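# Put a sheet and a module in each crate, re-hang tools

## Task

In every crate, lay exactly one slip sheet (thin flat sheet) flat on the crate floor and stand exactly one module (small metal block) on top of that sheet, keeping the module's current up side up. Afterwards, return every tool to the stand slot it originally came from, release everything, and pull the arm well away from the tools. Nothing may be put or knocked off the table.

## Robot and tools

Robot: one FANUC CRX-5iA arm on a base, ending in a tool changer. Three tools sit in a stand: grip50 (two-finger gripper, 50 mm stroke), grip85 (two-finger gripper, 85 mm stroke) and cup (suction). A locked tool is treated as part of the arm. Cameras: cam_head_left and cam_head_right (896x504) and cam_wrist (504x504 fisheye).

Frames: the scene frame has its origin on the table surface under the arm base, +z up, +y to the left when facing +x. All poses are for the centre of the changer's flat face: position in metres, orientation as a quaternion w,x,y,z, both in the scene frame. The face's own z axis points out of the arm. Tool points, in mm along the face's x,y,z axes: grip50 grip point (0,-25,180); grip85 grip point (0,0,173) when closed, 13 mm closer when fully open; cup rim centre (0,0,175). Both grippers close along face x.

The row (15 numbers, one list for the single arm): x, y, z, qw, qx, qy, qz, lock, grip50_position, grip50_force_limit, grip50_speed, grip85_position, grip85_force_limit, grip85_speed, cup_suction. The first seven are an absolute pose target in the scene frame; the last eight are scaled to -1..1. lock: positive locks, negative unlocks, 0 keeps the previous command. Gripper position: +1 fully open; grip50 pads meet near -0.65, grip85 near -0.8; -1 means close until blocked. force_limit: -1 is about 20 N, +1 is about 185 N (grip50) or 235 N (grip85). speed: -1 about 20 mm/s, +1 about 150 mm/s. cup_suction above 0.01 is on, otherwise off and vented. Gripper and cup numbers matter only while tool_id names that tool and it is ready. Always resend the orientation you want in every row.

Tools (calls):
- execute_actions {actions, pictures}: actions is an empty list (just read the state), or one action {rows, steps} with 1 to 15 rows and at most 15 steps of 1/30 s (default 15; the final row repeats), or one wait {steps} up to 300 counted from the previous result. Rejected if a target lies more than 0.6 m from the last reported position along any face axis.
- move {target, speed}: target is one 15-number row (absolute pose); the face follows a straight path there over 0.5 to 10 s. speed in m/s from 0.002 to 0.5 (default 0.25), turning limited to twice that in rad/s. It does not avoid obstacles and may overshoot speed near full reach. The result adds a move: line (done, off_target, moving, held, fault) with limits such as paced (pose clipped) or held (steps blocked), plus the distance left.
- wait {seconds}: 0 to 10 s with nothing new sent.
- zoom_image {camera, region [x0,y0,x1,y1]} in pixels of the latest image, at most 504x504.
- read_manual {section}: licence texts only.
- finished_scene {scene}: ends and grades the current scene; irreversible.

Motion: each control step the commanded pose is clipped to 70 mm and 16 degrees from the measured one; position wins over orientation when both can't be met. After an action the arm only continues to the last clipped pose, so check the reported pose and send the remainder. Hand target shows where the controller is heading.

Results: the state line gives the face pose (less accurate at long reach), tool_id (grip50, grip85, cup, none), plate_near, locked, unlocked, in_stand, unlock_refused, gripper object_status (0 moving, 1 blocked while opening, 2 blocked while closing = holding, 3 reached target or pads met, which may also occur with thin items), position_measured counts (grip50 width ≈ (250 − counts) × 0.202 mm; grip85: 78≈60 mm, 130≈40, 180≈20, 230 pads touching), cup_suction_measured (1 ≈ full vacuum; near 0 with suction on means no seal) and cup_part_present (on at 0.50, off below 0.45). HELD marks steps not sent; pose unreachable means the clearance check altered the command.

Tool changing: centre the face on the tool plate within about 1 mm and 1 degree, with face -y toward the fork's open side. When plate_near is 1 send lock +1 and wait for locked = 1 (about 1 s). The tool then boots (readings n/a); a gripper closes and reopens itself, so keep nothing in it. To remove: raise 10–30 mm (about 20), slide at least 110 mm along face -y out of the fork, then lift. To return, reverse that path; when in_stand is 1, stay still, send lock -1 and wait for unlocked = 1. Unlocking is impossible outside the stand. Slots are 180 mm apart; fork arms sit 40–70 mm either side along face x, front ends 45 mm toward the open side, tops 18 mm below the plate face. Changer is 63 mm wide; side blocks reach 46 mm on -y and 58 mm on +y.

Gripping: send -1 and keep it; confirm object_status 2. A new position number (change of 0.01 or more) resets status and is needed for new force or speed to apply. Cup: suction on, whole rim on a smooth flat face away from edges; the cup pulls the part up to 12 mm toward the face. Release by setting down, suction off, rising 15 mm.

Avoid: torque or 150 N force faults (10 s stop; this arm is stiff, so don't aim past a contact), fast impacts, drops, swinging parts loose, and anything leaving the table. Watch for MOTOR HOT warnings while holding loads. Loose parts may occasionally be nudged by outside pushes. Load limits: 148 N m for the three big joints, 37.2 N m for the wrist joints.

Each tool is called after "Emit:" as name(argument=value, ...), one argument or row to a line, values as JSON.

## Session

Emit:
execute_actions(
  actions=[],
)

Scene clock: 0.00 s of 15600.00 s.
end_effector_position=(+0.4867, +0.4408, +0.1056) locked=0 unlocked=1 plate_near=0 in_stand=0 unlock_refused=0 tool_id=none grip50_position_measured=n/a grip50_object_status=n/a grip85_position_measured=n/a grip85_object_status=n/a cup_suction_measured=n/a cup_part_present=n/a end_effector_quat_wxyz=(+0.049, +0.861, +0.437, -0.254)
Joint positions: [ 1.138  0.792  0.375  0.063 -1.312 -1.624]
Joint velocities: [-0.    -0.     0.001 -0.    -0.     0.001]
Hand target: +0.487, +0.441, +0.106; +0.049, +0.861, +0.437, -0.254

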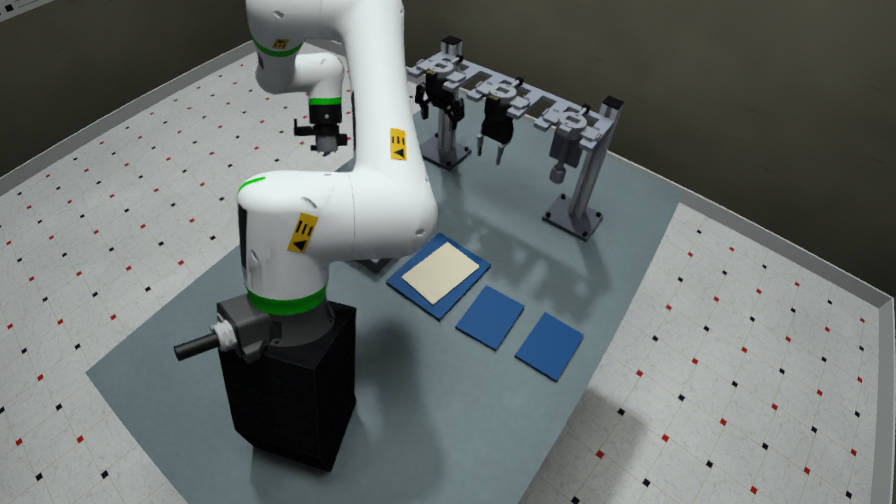

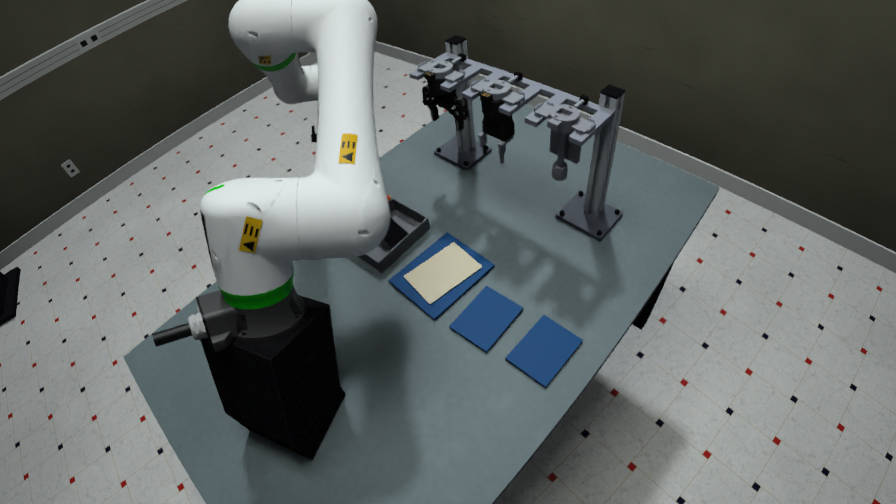

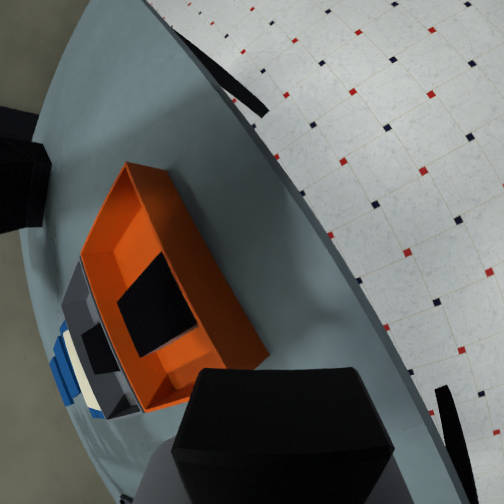

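Modules in crates again. Overview at same pose as the reference.

Emit:
move(
  target=[0.47,0.40,0.30,0.049,0.861,0.437,-0.254,0,1,0,0,1,0,0,-1],
)

Emit:
move(
  target=[0.40,0.05,0.50,0,0.7071,0.7071,0,0,1,0,0,1,0,0,-1],
)

Emit:
move(
  target=[0.62,0.20,0.45,0,0.7071,0.7071,0,0,1,0,0,1,0,0,-1],
)

Scene clock: 6.83 s of 15600.00 s.
end_effector_position=(+0.4700, +0.4003, +0.2999) locked=0 unlocked=1 plate_near=0 in_stand=0 unlock_refused=0 tool_id=none grip50_position_measured=n/a grip50_object_status=n/a grip85_position_measured=n/a grip85_object_status=n/a cup_suction_measured=n/a cup_part_present=n/a end_effector_quat_wxyz=(+0.049, +0.861, +0.437, -0.254)
Joint positions: [ 1.189  0.393  0.163  0.054 -1.502 -1.663]
Joint velocities: [ 0.001 -0.001  0.001 -0.    -0.001  0.   ]
Hand target: +0.470, +0.400, +0.300; +0.049, +0.861, +0.437, -0.254
Off the commanded pose: 0.000 m, 0 deg.
move: done

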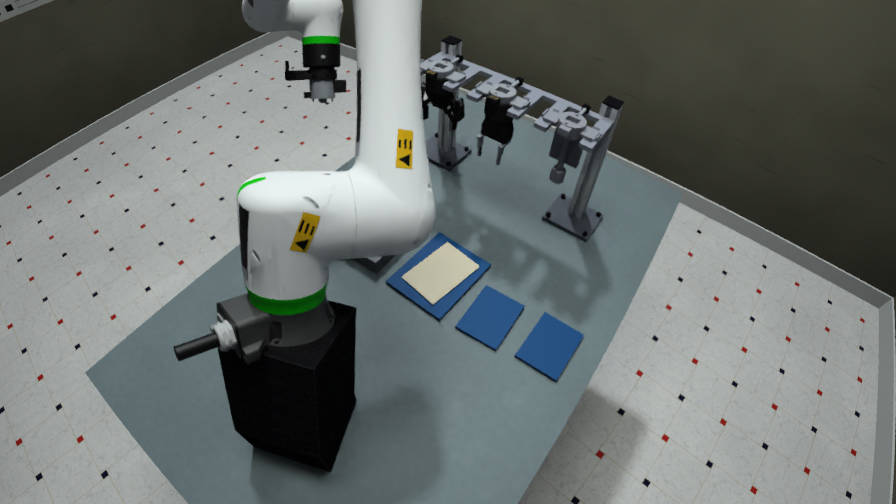

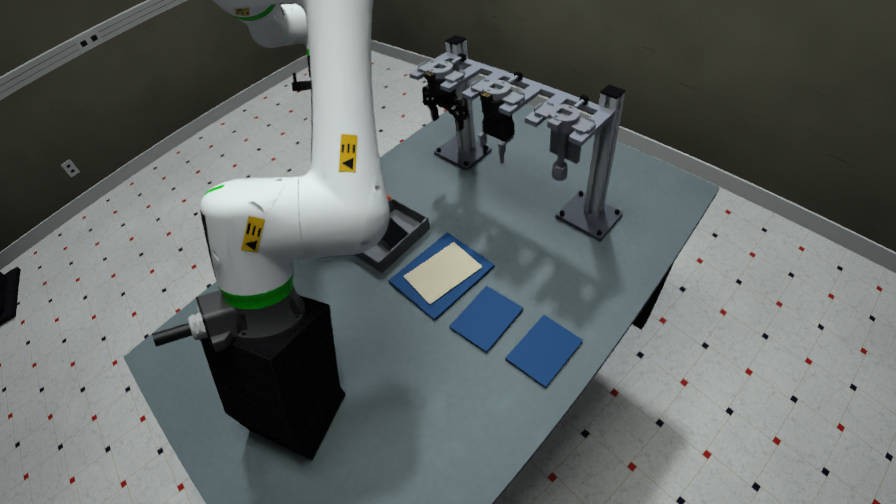

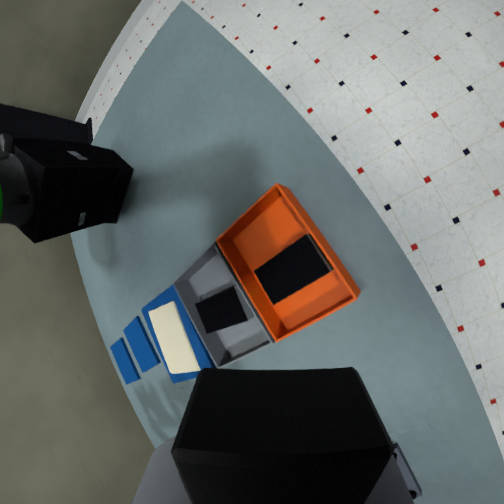

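Scene clock: 9.00 s of 15600.00 s.
end_effector_position=(+0.3988, +0.0506, +0.4999) locked=0 unlocked=1 plate_near=0 in_stand=0 unlock_refused=0 tool_id=none grip50_position_measured=n/a grip50_object_status=n/a grip85_position_measured=n/a grip85_object_status=n/a cup_suction_measured=n/a cup_part_present=n/a end_effector_quat_wxyz=(-0.001, +0.708, +0.707, -0.001)
Joint positions: [ 0.734 -0.693 -0.562  0.061 -1.303 -0.545]
Joint velocities: [-0.004  0.004  0.002 -0.004 -0.     0.004]
Hand target: +0.399, +0.051, +0.500; -0.001, +0.708, +0.707, -0.001
Off the commanded pose: 0.001 m, 0 deg.
move: done

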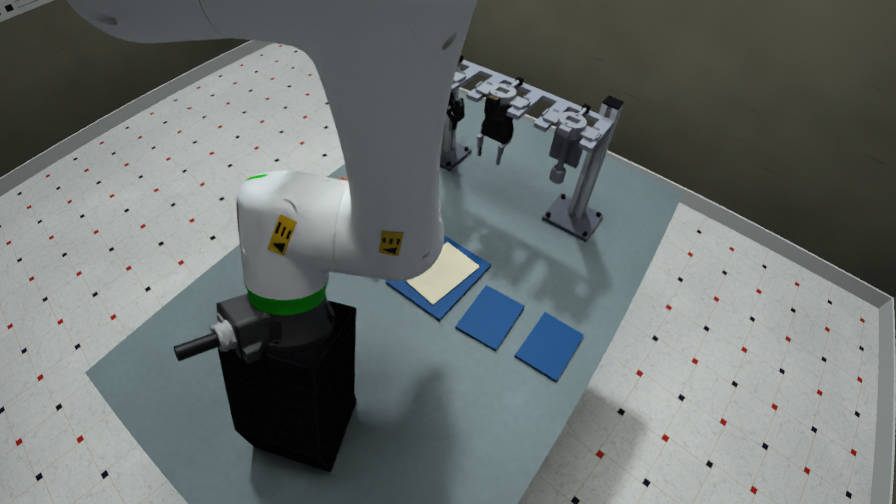

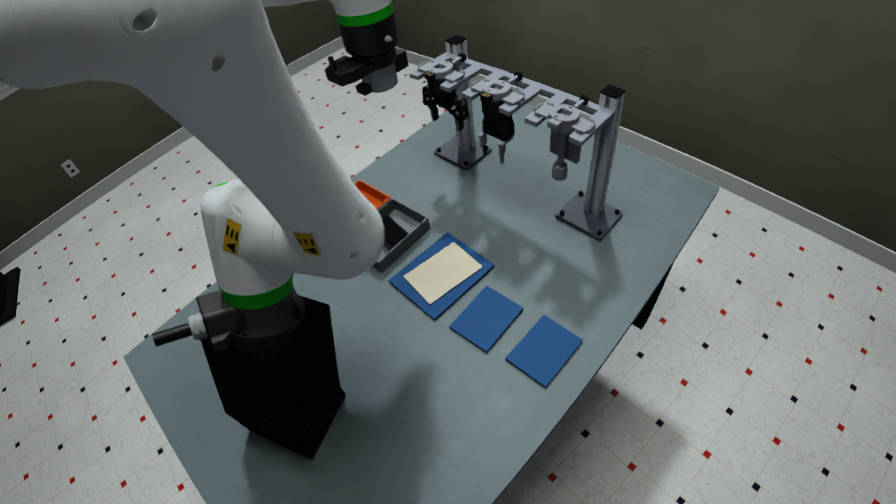

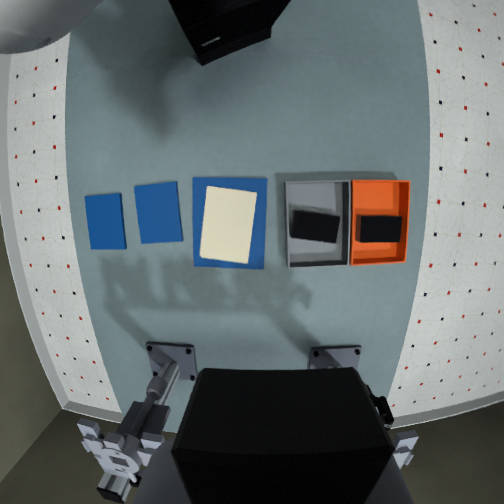

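Scene clock: 10.53 s of 15600.00 s.
end_effector_position=(+0.6203, +0.1994, +0.4499) locked=0 unlocked=1 plate_near=0 in_stand=0 unlock_refused=0 tool_id=none grip50_position_measured=n/a grip50_object_status=n/a grip85_position_measured=n/a grip85_object_status=n/a cup_suction_measured=n/a cup_part_present=n/a end_effector_quat_wxyz=(+0.000, +0.707, +0.707, +0.000)
Joint positions: [ 0.767 -0.014  0.024  0.079 -1.21  -0.586]
Joint velocities: [-0.001  0.002  0.001 -0.     0.     0.001]
Hand target: +0.620, +0.199, +0.450; +0.000, +0.707, +0.707, +0.000
Off the commanded pose: 0.001 m, 0 deg.
move: done

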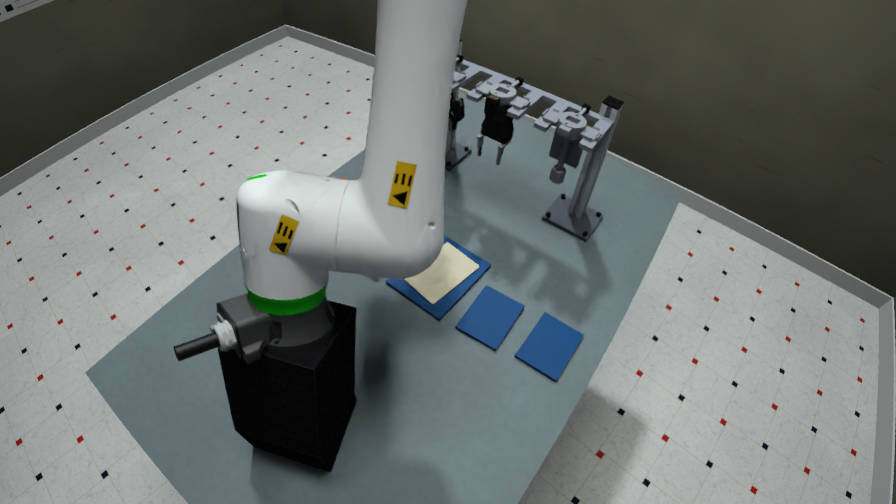

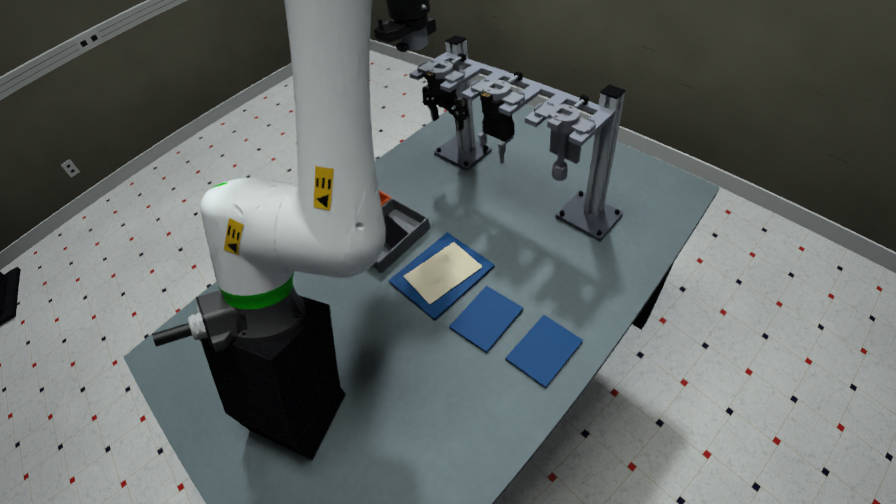

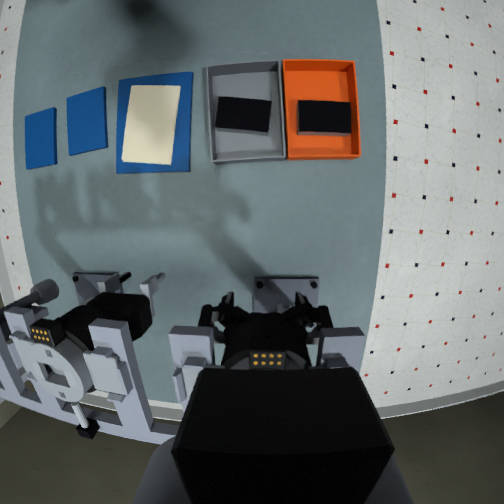

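Emit:
zoom_image(
  camera="cam_wrist",
  region=[190,50,370,170],
)

Emit:
move(
  target=[0.685,0.20,0.40,0,0.7071,0.7071,0,0,1,0,0,1,0,0,-1],
  speed=0.1,
)

Region (190, 50, 370, 170) of cam_wrist's 504x504 image, scaled by 2.800, with more detail than that image has.

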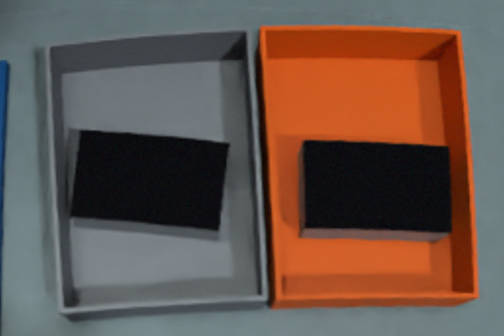

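Scene clock: 17.77 s of 15600.00 s.
end_effector_position=(+0.6850, +0.1999, +0.4000) locked=0 unlocked=1 plate_near=0 in_stand=0 unlock_refused=0 tool_id=none grip50_position_measured=n/a grip50_object_status=n/a grip85_position_measured=n/a grip85_object_status=n/a cup_suction_measured=n/a cup_part_present=n/a end_effector_quat_wxyz=(-0.000, +0.707, +0.707, +0.000)
Joint positions: [ 0.692  0.182  0.193  0.048 -1.179 -0.507]
Joint velocities: [ 0.001  0.002  0.001 -0.     0.     0.001]
Hand target: +0.685, +0.200, +0.400; -0.000, +0.707, +0.707, -0.000
Off the commanded pose: 0.000 m, 0 deg.
move: done

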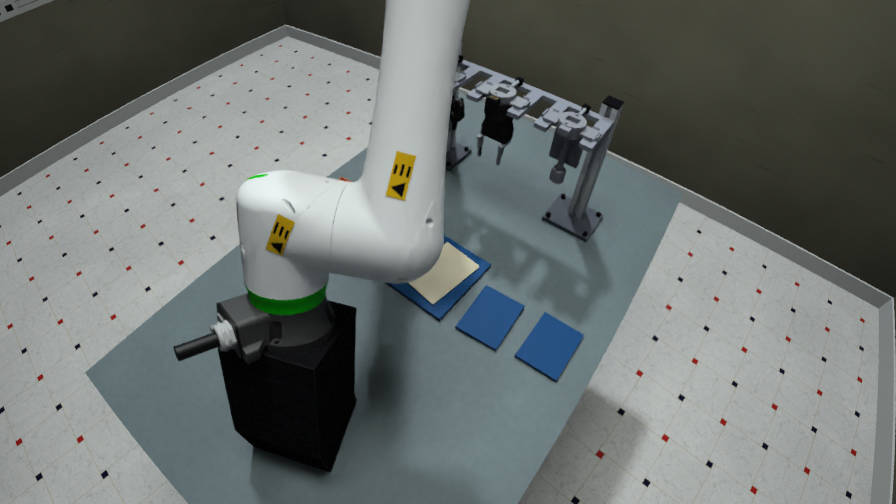

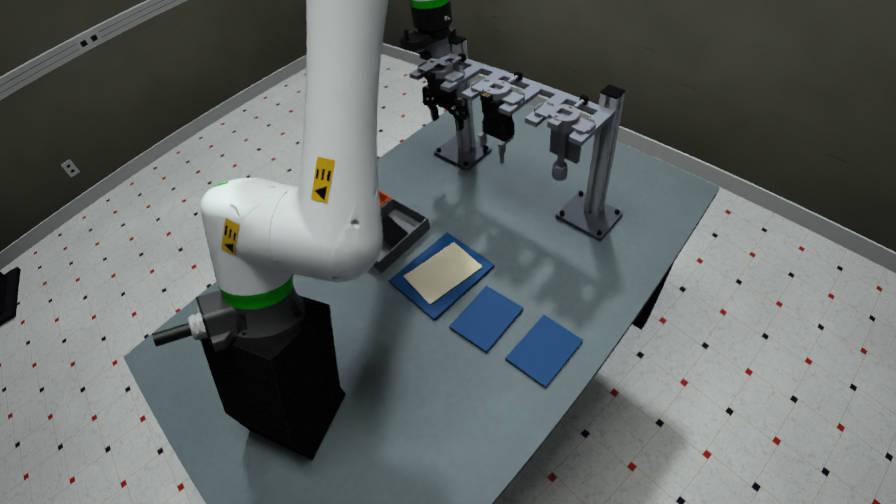

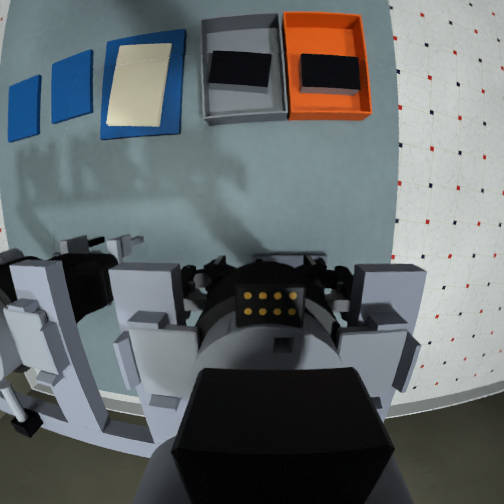

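Emit:
move(
  target=[0.688,-0.16,0.40,0,0.7071,0.7071,0,0,1,0,0,1,0,0,-1],
  speed=0.2,
)

Emit:
move(
  target=[0.688,-0.16,0.40,0,0.7071,0.7071,0,0,1,0,0,1,0,0,-1],
  speed=0.02,
)

Scene clock: 31.27 s of 15600.00 s.
end_effector_position=(+0.6866, -0.1596, +0.4004) locked=0 unlocked=1 plate_near=0 in_stand=0 unlock_refused=0 tool_id=none grip50_position_measured=n/a grip50_object_status=n/a grip85_position_measured=n/a grip85_object_status=n/a cup_suction_measured=n/a cup_part_present=n/a end_effector_quat_wxyz=(-0.002, +0.707, +0.707, +0.000)
Joint positions: [ 0.003  0.3    0.3   -0.232 -1.237  0.231]
Joint velocities: [-0.001  0.001  0.    -0.    -0.001  0.001]
Hand target: +0.687, -0.160, +0.400; -0.002, +0.707, +0.707, +0.000
Off the commanded pose: 0.002 m, 0 deg.
move: done

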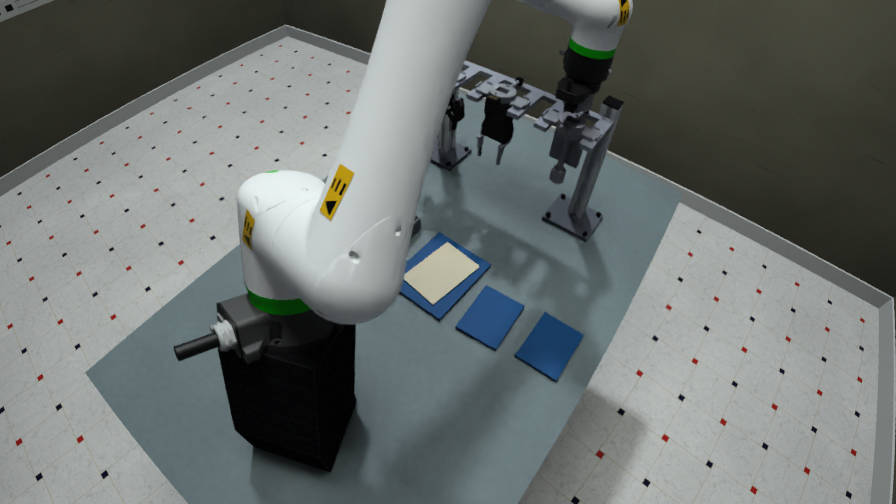

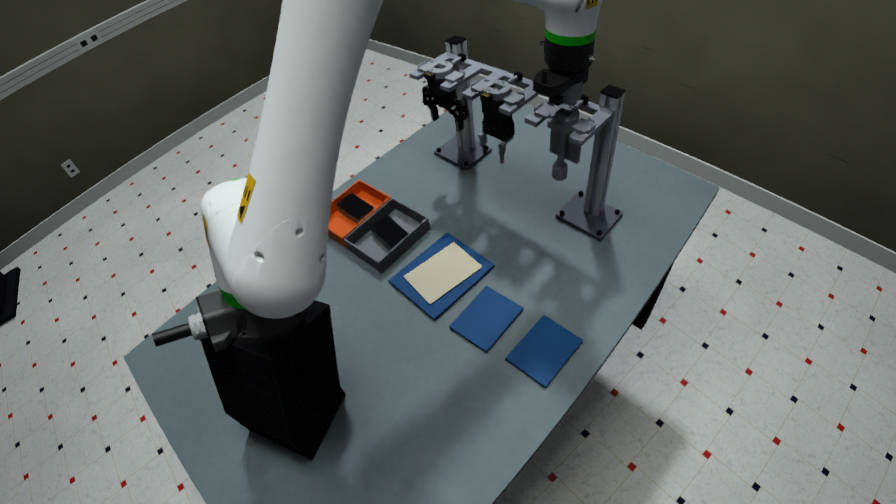

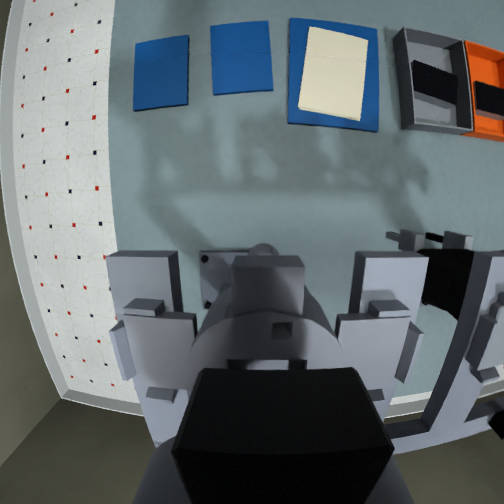

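Scene clock: 31.97 s of 15600.00 s.
end_effector_position=(+0.6880, -0.1600, +0.4000) locked=0 unlocked=1 plate_near=0 in_stand=0 unlock_refused=0 tool_id=none grip50_position_measured=n/a grip50_object_status=n/a grip85_position_measured=n/a grip85_object_status=n/a cup_suction_measured=n/a cup_part_present=n/a end_effector_quat_wxyz=(-0.000, +0.707, +0.707, -0.000)
Joint positions: [ 0.003  0.302  0.302 -0.229 -1.234  0.23 ]
Joint velocities: [ 0.001 -0.001  0.     0.     0.     0.001]
Hand target: +0.688, -0.160, +0.400; +0.000, +0.707, +0.707, +0.000
Off the commanded pose: 0.000 m, 0 deg.
move: done

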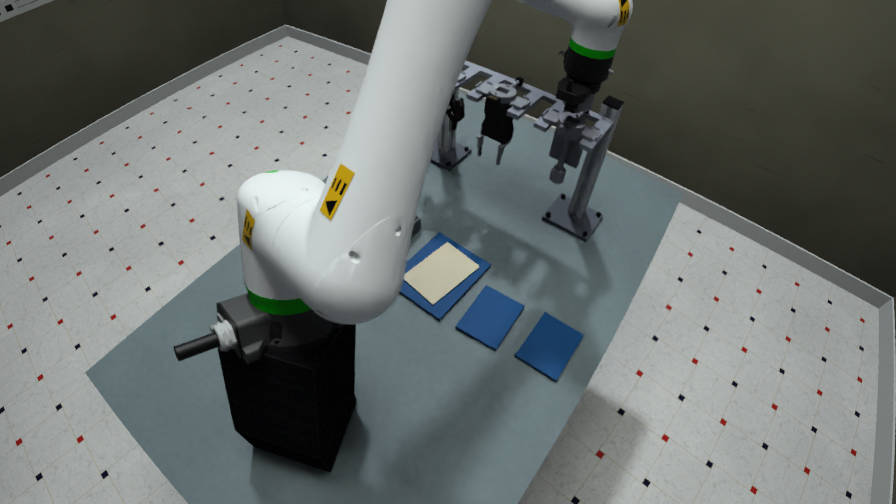

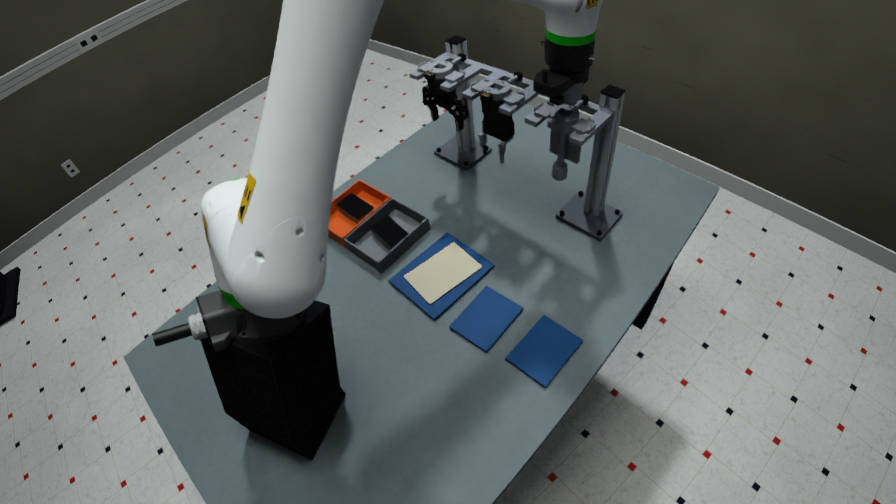

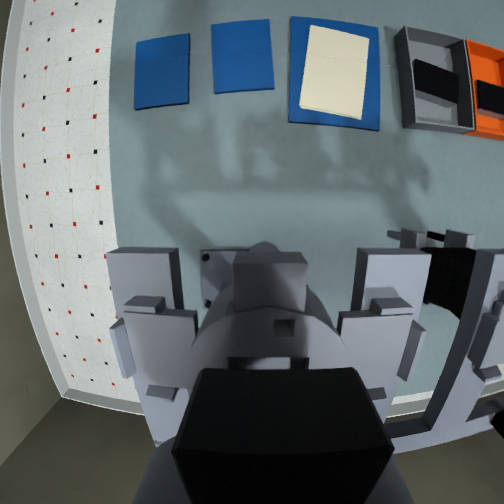

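Emit:
move(
  target=[0.6865,-0.16,0.375,0,0.7102,0.7040,0,0,1,0,0,1,0,0,-1],
  speed=0.04,
)

Emit:
execute_actions(
  actions=[
    {"rows":[[0.6865,-0.16,0.3725,0,0.7102,0.7040,0,0,1,0,0,1,0,0,-1]],"steps":10},
  ],
  pictures=false,
)

Emit:
execute_actions(
  actions=[
    {"rows":[[0.6865,-0.16,0.3712,0,0.7102,0.7040,0,0,1,0,0,1,0,0,-1]],"steps":10},
  ],
  pictures=false,
)

Emit:
execute_actions(
  actions=[
    {"rows":[[0.6865,-0.16,0.3700,0,0.7102,0.7040,0,0,1,0,0,1,0,0,-1]],"steps":10},
  ],
  pictures=false,
)

Emit:
execute_actions(
  actions=[
    {"rows":[[0.6865,-0.16,0.3688,0,0.7102,0.7040,0,0,1,0,0,1,0,0,-1]],"steps":10},
  ],
  pictures=false,
)

Scene clock: 46.40 s of 15600.00 s.
end_effector_position=(+0.6865, -0.1600, +0.3750) locked=0 unlocked=1 plate_near=0 in_stand=0 unlock_refused=0 tool_id=none grip50_position_measured=n/a grip50_object_status=n/a grip85_position_measured=n/a grip85_object_status=n/a cup_suction_measured=n/a cup_part_present=n/a end_effector_quat_wxyz=(-0.000, +0.710, +0.704, +0.000)
Joint positions: [ 0.013  0.321  0.273 -0.231 -1.184  0.224]
Joint velocities: [-0. -0. -0. -0.  0.  0.]
Hand target: +0.686, -0.160, +0.375; -0.000, +0.710, +0.704, +0.000
Off the commanded pose: 0.000 m, 0 deg.
move: done

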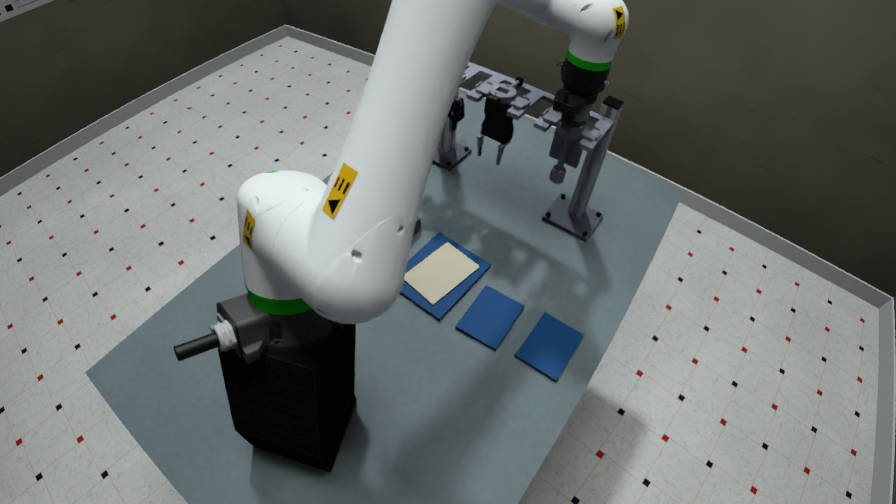

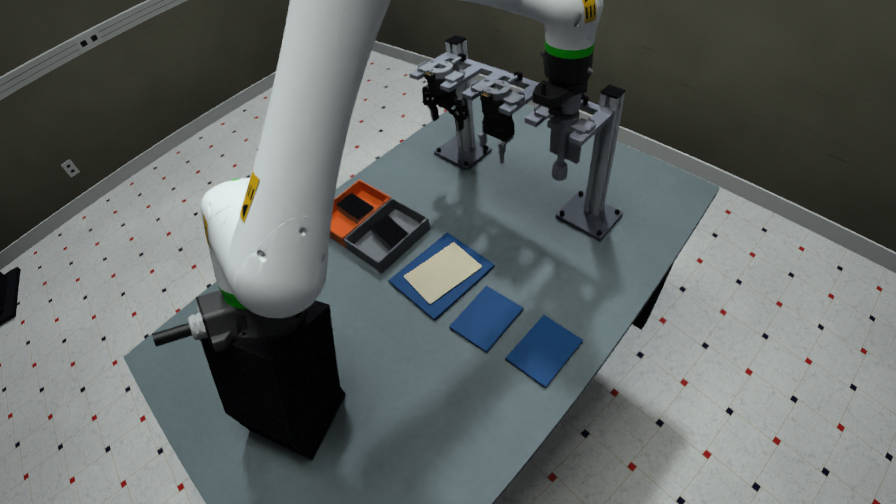

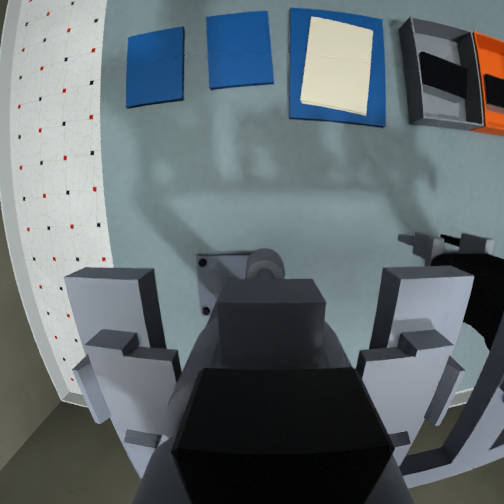

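Scene clock: 46.73 s of 15600.00 s.
end_effector_position=(+0.6865, -0.1600, +0.3725) locked=0 unlocked=1 plate_near=0 in_stand=0 unlock_refused=0 tool_id=none grip50_position_measured=n/a grip50_object_status=n/a grip85_position_measured=n/a grip85_object_status=n/a cup_suction_measured=n/a cup_part_present=n/a end_effector_quat_wxyz=(+0.000, +0.710, +0.704, +0.000)
Joint positions: [ 0.014  0.324  0.271 -0.231 -1.18   0.224]
Joint velocities: [ 0.001 -0.001 -0.     0.     0.     0.   ]
Hand target: +0.686, -0.160, +0.373; -0.000, +0.710, +0.704, +0.000
Off the commanded pose: 0.000 m, 0 deg.
Steps of this call (steps 1 to 10: all 10 steps of this action). Readings (end_effector_position | what the end effector reports):
1: (+0.6865, -0.1600, +0.3748) | locked=0 unlocked=1 plate_near=0 in_stand=0 unlock_refused=0 tool_id=none grip50_position_measured=n/a grip50_object_status=n/a grip85_position_measured=n/a grip85_object_status=n/a cup_suction_measured=n/a cup_part_present=n/a
2: (+0.6865, -0.1600, +0.3739) | locked=0 unlocked=1 plate_near=0 in_stand=0 unlock_refused=0 tool_id=none grip50_position_measured=n/a grip50_object_status=n/a grip85_position_measured=n/a grip85_object_status=n/a cup_suction_measured=n/a cup_part_present=n/a
4: (+0.6865, -0.1600, +0.3727) | locked=0 unlocked=1 plate_near=0 in_stand=0 unlock_refused=0 tool_id=none grip50_position_measured=n/a grip50_object_status=n/a grip85_position_measured=n/a grip85_object_status=n/a cup_suction_measured=n/a cup_part_present=n/a
8: (+0.6865, -0.1600, +0.3725) | locked=0 unlocked=1 plate_near=0 in_stand=0 unlock_refused=0 tool_id=none grip50_position_measured=n/a grip50_object_status=n/a grip85_position_measured=n/a grip85_object_status=n/a cup_suction_measured=n/a cup_part_present=n/a
10: the state above

Scene clock: 47.07 s of 15600.00 s.
end_effector_position=(+0.6865, -0.1600, +0.3712) locked=0 unlocked=1 plate_near=0 in_stand=0 unlock_refused=0 tool_id=none grip50_position_measured=n/a grip50_object_status=n/a grip85_position_measured=n/a grip85_object_status=n/a cup_suction_measured=n/a cup_part_present=n/a end_effector_quat_wxyz=(+0.000, +0.710, +0.704, +0.000)
Joint positions: [ 0.014  0.325  0.269 -0.231 -1.177  0.224]
Joint velocities: [-0.    -0.001 -0.001 -0.    -0.    -0.   ]
Hand target: +0.686, -0.160, +0.371; -0.000, +0.710, +0.704, +0.000
Off the commanded pose: 0.000 m, 0 deg.
Steps of this call (steps 1 to 10: all 10 steps of this action). Readings (end_effector_position | what the end effector reports):
1: (+0.6865, -0.1600, +0.3724) | locked=0 unlocked=1 plate_near=0 in_stand=0 unlock_refused=0 tool_id=none grip50_position_measured=n/a grip50_object_status=n/a grip85_position_measured=n/a grip85_object_status=n/a cup_suction_measured=n/a cup_part_present=n/a
2: (+0.6865, -0.1600, +0.3719) | locked=0 unlocked=1 plate_near=0 in_stand=0 unlock_refused=0 tool_id=none grip50_position_measured=n/a grip50_object_status=n/a grip85_position_measured=n/a grip85_object_status=n/a cup_suction_measured=n/a cup_part_present=n/a
4: (+0.6865, -0.1600, +0.3713) | locked=0 unlocked=1 plate_near=0 in_stand=0 unlock_refused=0 tool_id=none grip50_position_measured=n/a grip50_object_status=n/a grip85_position_measured=n/a grip85_object_status=n/a cup_suction_measured=n/a cup_part_present=n/a
8: (+0.6865, -0.1600, +0.3712) | locked=0 unlocked=1 plate_near=0 in_stand=0 unlock_refused=0 tool_id=none grip50_position_measured=n/a grip50_object_status=n/a grip85_position_measured=n/a grip85_object_status=n/a cup_suction_measured=n/a cup_part_present=n/a
10: the state above

Scene clock: 47.40 s of 15600.00 s.
end_effector_position=(+0.6865, -0.1600, +0.3700) locked=0 unlocked=1 plate_near=0 in_stand=0 unlock_refused=0 tool_id=none grip50_position_measured=n/a grip50_object_status=n/a grip85_position_measured=n/a grip85_object_status=n/a cup_suction_measured=n/a cup_part_present=n/a end_effector_quat_wxyz=(-0.000, +0.710, +0.704, +0.000)
Joint positions: [ 0.014  0.326  0.268 -0.231 -1.175  0.224]
Joint velocities: [ 0.    -0.    -0.     0.    -0.     0.001]
Hand target: +0.686, -0.160, +0.370; -0.000, +0.710, +0.704, +0.000
Off the commanded pose: 0.000 m, 0 deg.
Steps of this call (steps 1 to 10: all 10 steps of this action). Readings (end_effector_position | what the end effector reports):
1: (+0.6865, -0.1600, +0.3711) | locked=0 unlocked=1 plate_near=0 in_stand=0 unlock_refused=0 tool_id=none grip50_position_measured=n/a grip50_object_status=n/a grip85_position_measured=n/a grip85_object_status=n/a cup_suction_measured=n/a cup_part_present=n/a
2: (+0.6865, -0.1600, +0.3706) | locked=0 unlocked=1 plate_near=0 in_stand=0 unlock_refused=0 tool_id=none grip50_position_measured=n/a grip50_object_status=n/a grip85_position_measured=n/a grip85_object_status=n/a cup_suction_measured=n/a cup_part_present=n/a
4: (+0.6865, -0.1600, +0.3701) | locked=0 unlocked=1 plate_near=0 in_stand=0 unlock_refused=0 tool_id=none grip50_position_measured=n/a grip50_object_status=n/a grip85_position_measured=n/a grip85_object_status=n/a cup_suction_measured=n/a cup_part_present=n/a
8: (+0.6865, -0.1600, +0.3700) | locked=0 unlocked=1 plate_near=0 in_stand=0 unlock_refused=0 tool_id=none grip50_position_measured=n/a grip50_object_status=n/a grip85_position_measured=n/a grip85_object_status=n/a cup_suction_measured=n/a cup_part_present=n/a
10: the state above

Scene clock: 47.73 s of 15600.00 s.
end_effector_position=(+0.6865, -0.1600, +0.3688) locked=0 unlocked=1 plate_near=0 in_stand=0 unlock_refused=0 tool_id=none grip50_position_measured=n/a grip50_object_status=n/a grip85_position_measured=n/a grip85_object_status=n/a cup_suction_measured=n/a cup_part_present=n/a end_effector_quat_wxyz=(+0.000, +0.710, +0.704, -0.000)
Joint positions: [ 0.015  0.328  0.267 -0.231 -1.173  0.224]
Joint velocities: [ 0.001  0.    -0.    -0.    -0.     0.   ]
Hand target: +0.686, -0.160, +0.369; -0.000, +0.710, +0.704, +0.000
Off the commanded pose: 0.000 m, 0 deg.
Steps of this call (steps 1 to 10: all 10 steps of this action). Readings (end_effector_position | what the end effector reports):
1: (+0.6865, -0.1600, +0.3699) | locked=0 unlocked=1 plate_near=0 in_stand=0 unlock_refused=0 tool_id=none grip50_position_measured=n/a grip50_object_status=n/a grip85_position_measured=n/a grip85_object_status=n/a cup_suction_measured=n/a cup_part_present=n/a
2: (+0.6865, -0.1600, +0.3694) | locked=0 unlocked=1 plate_near=0 in_stand=0 unlock_refused=0 tool_id=none grip50_position_measured=n/a grip50_object_status=n/a grip85_position_measured=n/a grip85_object_status=n/a cup_suction_measured=n/a cup_part_present=n/a
4: (+0.6865, -0.1600, +0.3689) | locked=0 unlocked=1 plate_near=0 in_stand=0 unlock_refused=0 tool_id=none grip50_position_measured=n/a grip50_object_status=n/a grip85_position_measured=n/a grip85_object_status=n/a cup_suction_measured=n/a cup_part_present=n/a
8: (+0.6865, -0.1600, +0.3688) | locked=0 unlocked=1 plate_near=0 in_stand=0 unlock_refused=0 tool_id=none grip50_position_measured=n/a grip50_object_status=n/a grip85_position_measured=n/a grip85_object_status=n/a cup_suction_measured=n/a cup_part_present=n/a
10: the state above

Going in.

Emit:
execute_actions(
  actions=[
    {"rows":[[0.6865,-0.16,0.367,0,0.7102,0.7040,0,0,1,0,0,1,0,0,-1]],"steps":8},
  ],
  pictures=false,
)

Emit:
execute_actions(
  actions=[
    {"rows":[[0.6865,-0.16,0.365,0,0.7102,0.7040,0,0,1,0,0,1,0,0,-1]],"steps":8},
  ],
  pictures=false,
)

Emit:
execute_actions(
  actions=[
    {"rows":[[0.6865,-0.16,0.363,0,0.7102,0.7040,0,0,1,0,0,1,0,0,-1]],"steps":8},
  ],
  pictures=false,
)

Emit:
execute_actions(
  actions=[
    {"rows":[[0.6865,-0.16,0.3615,0,0.7102,0.7040,0,0,1,0,0,1,0,0,-1]],"steps":8},
  ],
  pictures=false,
)

Emit:
execute_actions(
  actions=[
    {"rows":[[0.6865,-0.16,0.3605,0,0.7102,0.7040,0,0,1,0,0,1,0,0,-1]],"steps":8},
  ],
  pictures=false,
)

Scene clock: 56.73 s of 15600.00 s.
end_effector_position=(+0.6865, -0.1600, +0.3670) locked=0 unlocked=1 plate_near=0 in_stand=0 unlock_refused=0 tool_id=none grip50_position_measured=n/a grip50_object_status=n/a grip85_position_measured=n/a grip85_object_status=n/a cup_suction_measured=n/a cup_part_present=n/a end_effector_quat_wxyz=(-0.000, +0.710, +0.704, +0.000)
Joint positions: [ 0.016  0.329  0.266 -0.231 -1.169  0.224]
Joint velocities: [-0.     0.    -0.     0.     0.001  0.   ]
Hand target: +0.686, -0.160, +0.367; -0.000, +0.710, +0.704, +0.000
Off the commanded pose: 0.000 m, 0 deg.
Steps of this call (steps 1 to 262: nothing new was sent; steps 263 to 270: all 8 steps of this action). Readings (end_effector_position | what the end effector reports):
263: (+0.6865, -0.1600, +0.3686) | locked=0 unlocked=1 plate_near=0 in_stand=0 unlock_refused=0 tool_id=none grip50_position_measured=n/a grip50_object_status=n/a grip85_position_measured=n/a grip85_object_status=n/a cup_suction_measured=n/a cup_part_present=n/a
264: (+0.6865, -0.1600, +0.3679) | locked=0 unlocked=1 plate_near=0 in_stand=0 unlock_refused=0 tool_id=none grip50_position_measured=n/a grip50_object_status=n/a grip85_position_measured=n/a grip85_object_status=n/a cup_suction_measured=n/a cup_part_present=n/a
266: (+0.6865, -0.1600, +0.3671) | locked=0 unlocked=1 plate_near=0 in_stand=0 unlock_refused=0 tool_id=none grip50_position_measured=n/a grip50_object_status=n/a grip85_position_measured=n/a grip85_object_status=n/a cup_suction_measured=n/a cup_part_present=n/a
270: the state above

Scene clock: 57.00 s of 15600.00 s.
end_effector_position=(+0.6865, -0.1600, +0.3650) locked=0 unlocked=1 plate_near=0 in_stand=0 unlock_refused=0 tool_id=none grip50_position_measured=n/a grip50_object_status=n/a grip85_position_measured=n/a grip85_object_status=n/a cup_suction_measured=n/a cup_part_present=n/a end_effector_quat_wxyz=(+0.000, +0.710, +0.704, -0.000)
Joint positions: [ 0.016  0.331  0.264 -0.231 -1.166  0.224]
Joint velocities: [-0.002  0.    -0.001  0.     0.     0.   ]
Hand target: +0.686, -0.160, +0.365; -0.000, +0.710, +0.704, +0.000
Off the commanded pose: 0.000 m, 0 deg.
Steps of this call (steps 1 to 8: all 8 steps of this action). Readings (end_effector_position | what the end effector reports):
1: (+0.6865, -0.1600, +0.3668) | locked=0 unlocked=1 plate_near=0 in_stand=0 unlock_refused=0 tool_id=none grip50_position_measured=n/a grip50_object_status=n/a grip85_position_measured=n/a grip85_object_status=n/a cup_suction_measured=n/a cup_part_present=n/a
2: (+0.6865, -0.1600, +0.3661) | locked=0 unlocked=1 plate_near=0 in_stand=0 unlock_refused=0 tool_id=none grip50_position_measured=n/a grip50_object_status=n/a grip85_position_measured=n/a grip85_object_status=n/a cup_suction_measured=n/a cup_part_present=n/a
4: (+0.6865, -0.1600, +0.3652) | locked=0 unlocked=1 plate_near=0 in_stand=0 unlock_refused=0 tool_id=none grip50_position_measured=n/a grip50_object_status=n/a grip85_position_measured=n/a grip85_object_status=n/a cup_suction_measured=n/a cup_part_present=n/a
8: the state above

Scene clock: 57.27 s of 15600.00 s.
end_effector_position=(+0.6865, -0.1600, +0.3630) locked=0 unlocked=1 plate_near=0 in_stand=1 unlock_refused=0 tool_id=none grip50_position_measured=n/a grip50_object_status=n/a grip85_position_measured=n/a grip85_object_status=n/a cup_suction_measured=n/a cup_part_present=n/a end_effector_quat_wxyz=(-0.000, +0.710, +0.704, +0.000)
Joint positions: [ 0.017  0.333  0.263 -0.231 -1.162  0.224]
Joint velocities: [ 0.001  0.001 -0.001 -0.     0.001 -0.   ]
Hand target: +0.686, -0.160, +0.363; -0.000, +0.710, +0.704, +0.000
Off the commanded pose: 0.000 m, 0 deg.
Steps of this call (steps 1 to 8: all 8 steps of this action). Readings (end_effector_position | what the end effector reports):
1: (+0.6865, -0.1600, +0.3648) | locked=0 unlocked=1 plate_near=0 in_stand=0 unlock_refused=0 tool_id=none grip50_position_measured=n/a grip50_object_status=n/a grip85_position_measured=n/a grip85_object_status=n/a cup_suction_measured=n/a cup_part_present=n/a
2: (+0.6865, -0.1600, +0.3641) | locked=0 unlocked=1 plate_near=0 in_stand=1 unlock_refused=0 tool_id=none grip50_position_measured=n/a grip50_object_status=n/a grip85_position_measured=n/a grip85_object_status=n/a cup_suction_measured=n/a cup_part_present=n/a
4: (+0.6865, -0.1600, +0.3632) | locked=0 unlocked=1 plate_near=0 in_stand=1 unlock_refused=0 tool_id=none grip50_position_measured=n/a grip50_object_status=n/a grip85_position_measured=n/a grip85_object_status=n/a cup_suction_measured=n/a cup_part_present=n/a
8: the state above

Scene clock: 57.53 s of 15600.00 s.
end_effector_position=(+0.6865, -0.1600, +0.3615) locked=0 unlocked=1 plate_near=1 in_stand=1 unlock_refused=0 tool_id=none grip50_position_measured=n/a grip50_object_status=n/a grip85_position_measured=n/a grip85_object_status=n/a cup_suction_measured=n/a cup_part_present=n/a end_effector_quat_wxyz=(+0.000, +0.710, +0.704, -0.000)
Joint positions: [ 0.018  0.335  0.262 -0.231 -1.159  0.224]
Joint velocities: [ 0.001 -0.     0.    -0.     0.     0.001]
Hand target: +0.686, -0.160, +0.362; -0.000, +0.710, +0.704, +0.000
Off the commanded pose: 0.000 m, 0 deg.
Steps of this call (steps 1 to 8: all 8 steps of this action). Readings (end_effector_position | what the end effector reports):
1: (+0.6865, -0.1600, +0.3629) | locked=0 unlocked=1 plate_near=0 in_stand=1 unlock_refused=0 tool_id=none grip50_position_measured=n/a grip50_object_status=n/a grip85_position_measured=n/a grip85_object_status=n/a cup_suction_measured=n/a cup_part_present=n/a
2: (+0.6865, -0.1600, +0.3623) | locked=0 unlocked=1 plate_near=0 in_stand=1 unlock_refused=0 tool_id=none grip50_position_measured=n/a grip50_object_status=n/a grip85_position_measured=n/a grip85_object_status=n/a cup_suction_measured=n/a cup_part_present=n/a
4: (+0.6865, -0.1600, +0.3616) | locked=0 unlocked=1 plate_near=1 in_stand=1 unlock_refused=0 tool_id=none grip50_position_measured=n/a grip50_object_status=n/a grip85_position_measured=n/a grip85_object_status=n/a cup_suction_measured=n/a cup_part_present=n/a
8: the state above

Scene clock: 57.80 s of 15600.00 s.
end_effector_position=(+0.6865, -0.1600, +0.3607) locked=0 unlocked=1 plate_near=1 in_stand=1 unlock_refused=0 tool_id=none grip50_position_measured=n/a grip50_object_status=n/a grip85_position_measured=n/a grip85_object_status=n/a cup_suction_measured=n/a cup_part_present=n/a end_effector_quat_wxyz=(+0.000, +0.710, +0.704, -0.000)
Joint positions: [ 0.018  0.336  0.261 -0.231 -1.158  0.225]
Joint velocities: [ 0.001  0.     0.    -0.     0.001 -0.001]
Hand target: +0.686, -0.160, +0.361; -0.000, +0.710, +0.704, +0.000
Off the commanded pose: 0.000 m, 0 deg.
Steps of this call (steps 1 to 8: all 8 steps of this action). Readings (end_effector_position | what the end effector reports):
1: (+0.6865, -0.1600, +0.3614) | locked=0 unlocked=1 plate_near=1 in_stand=1 unlock_refused=0 tool_id=none grip50_position_measured=n/a grip50_object_status=n/a grip85_position_measured=n/a grip85_object_status=n/a cup_suction_measured=n/a cup_part_present=n/a
2: (+0.6865, -0.1600, +0.3610) | locked=0 unlocked=1 plate_near=1 in_stand=1 unlock_refused=0 tool_id=none grip50_position_measured=n/a grip50_object_status=n/a grip85_position_measured=n/a grip85_object_status=n/a cup_suction_measured=n/a cup_part_present=n/a
4: (+0.6865, -0.1600, +0.3608) | locked=0 unlocked=1 plate_near=1 in_stand=1 unlock_refused=0 tool_id=none grip50_position_measured=n/a grip50_object_status=n/a grip85_position_measured=n/a grip85_object_status=n/a cup_suction_measured=n/a cup_part_present=n/a
8: the state above


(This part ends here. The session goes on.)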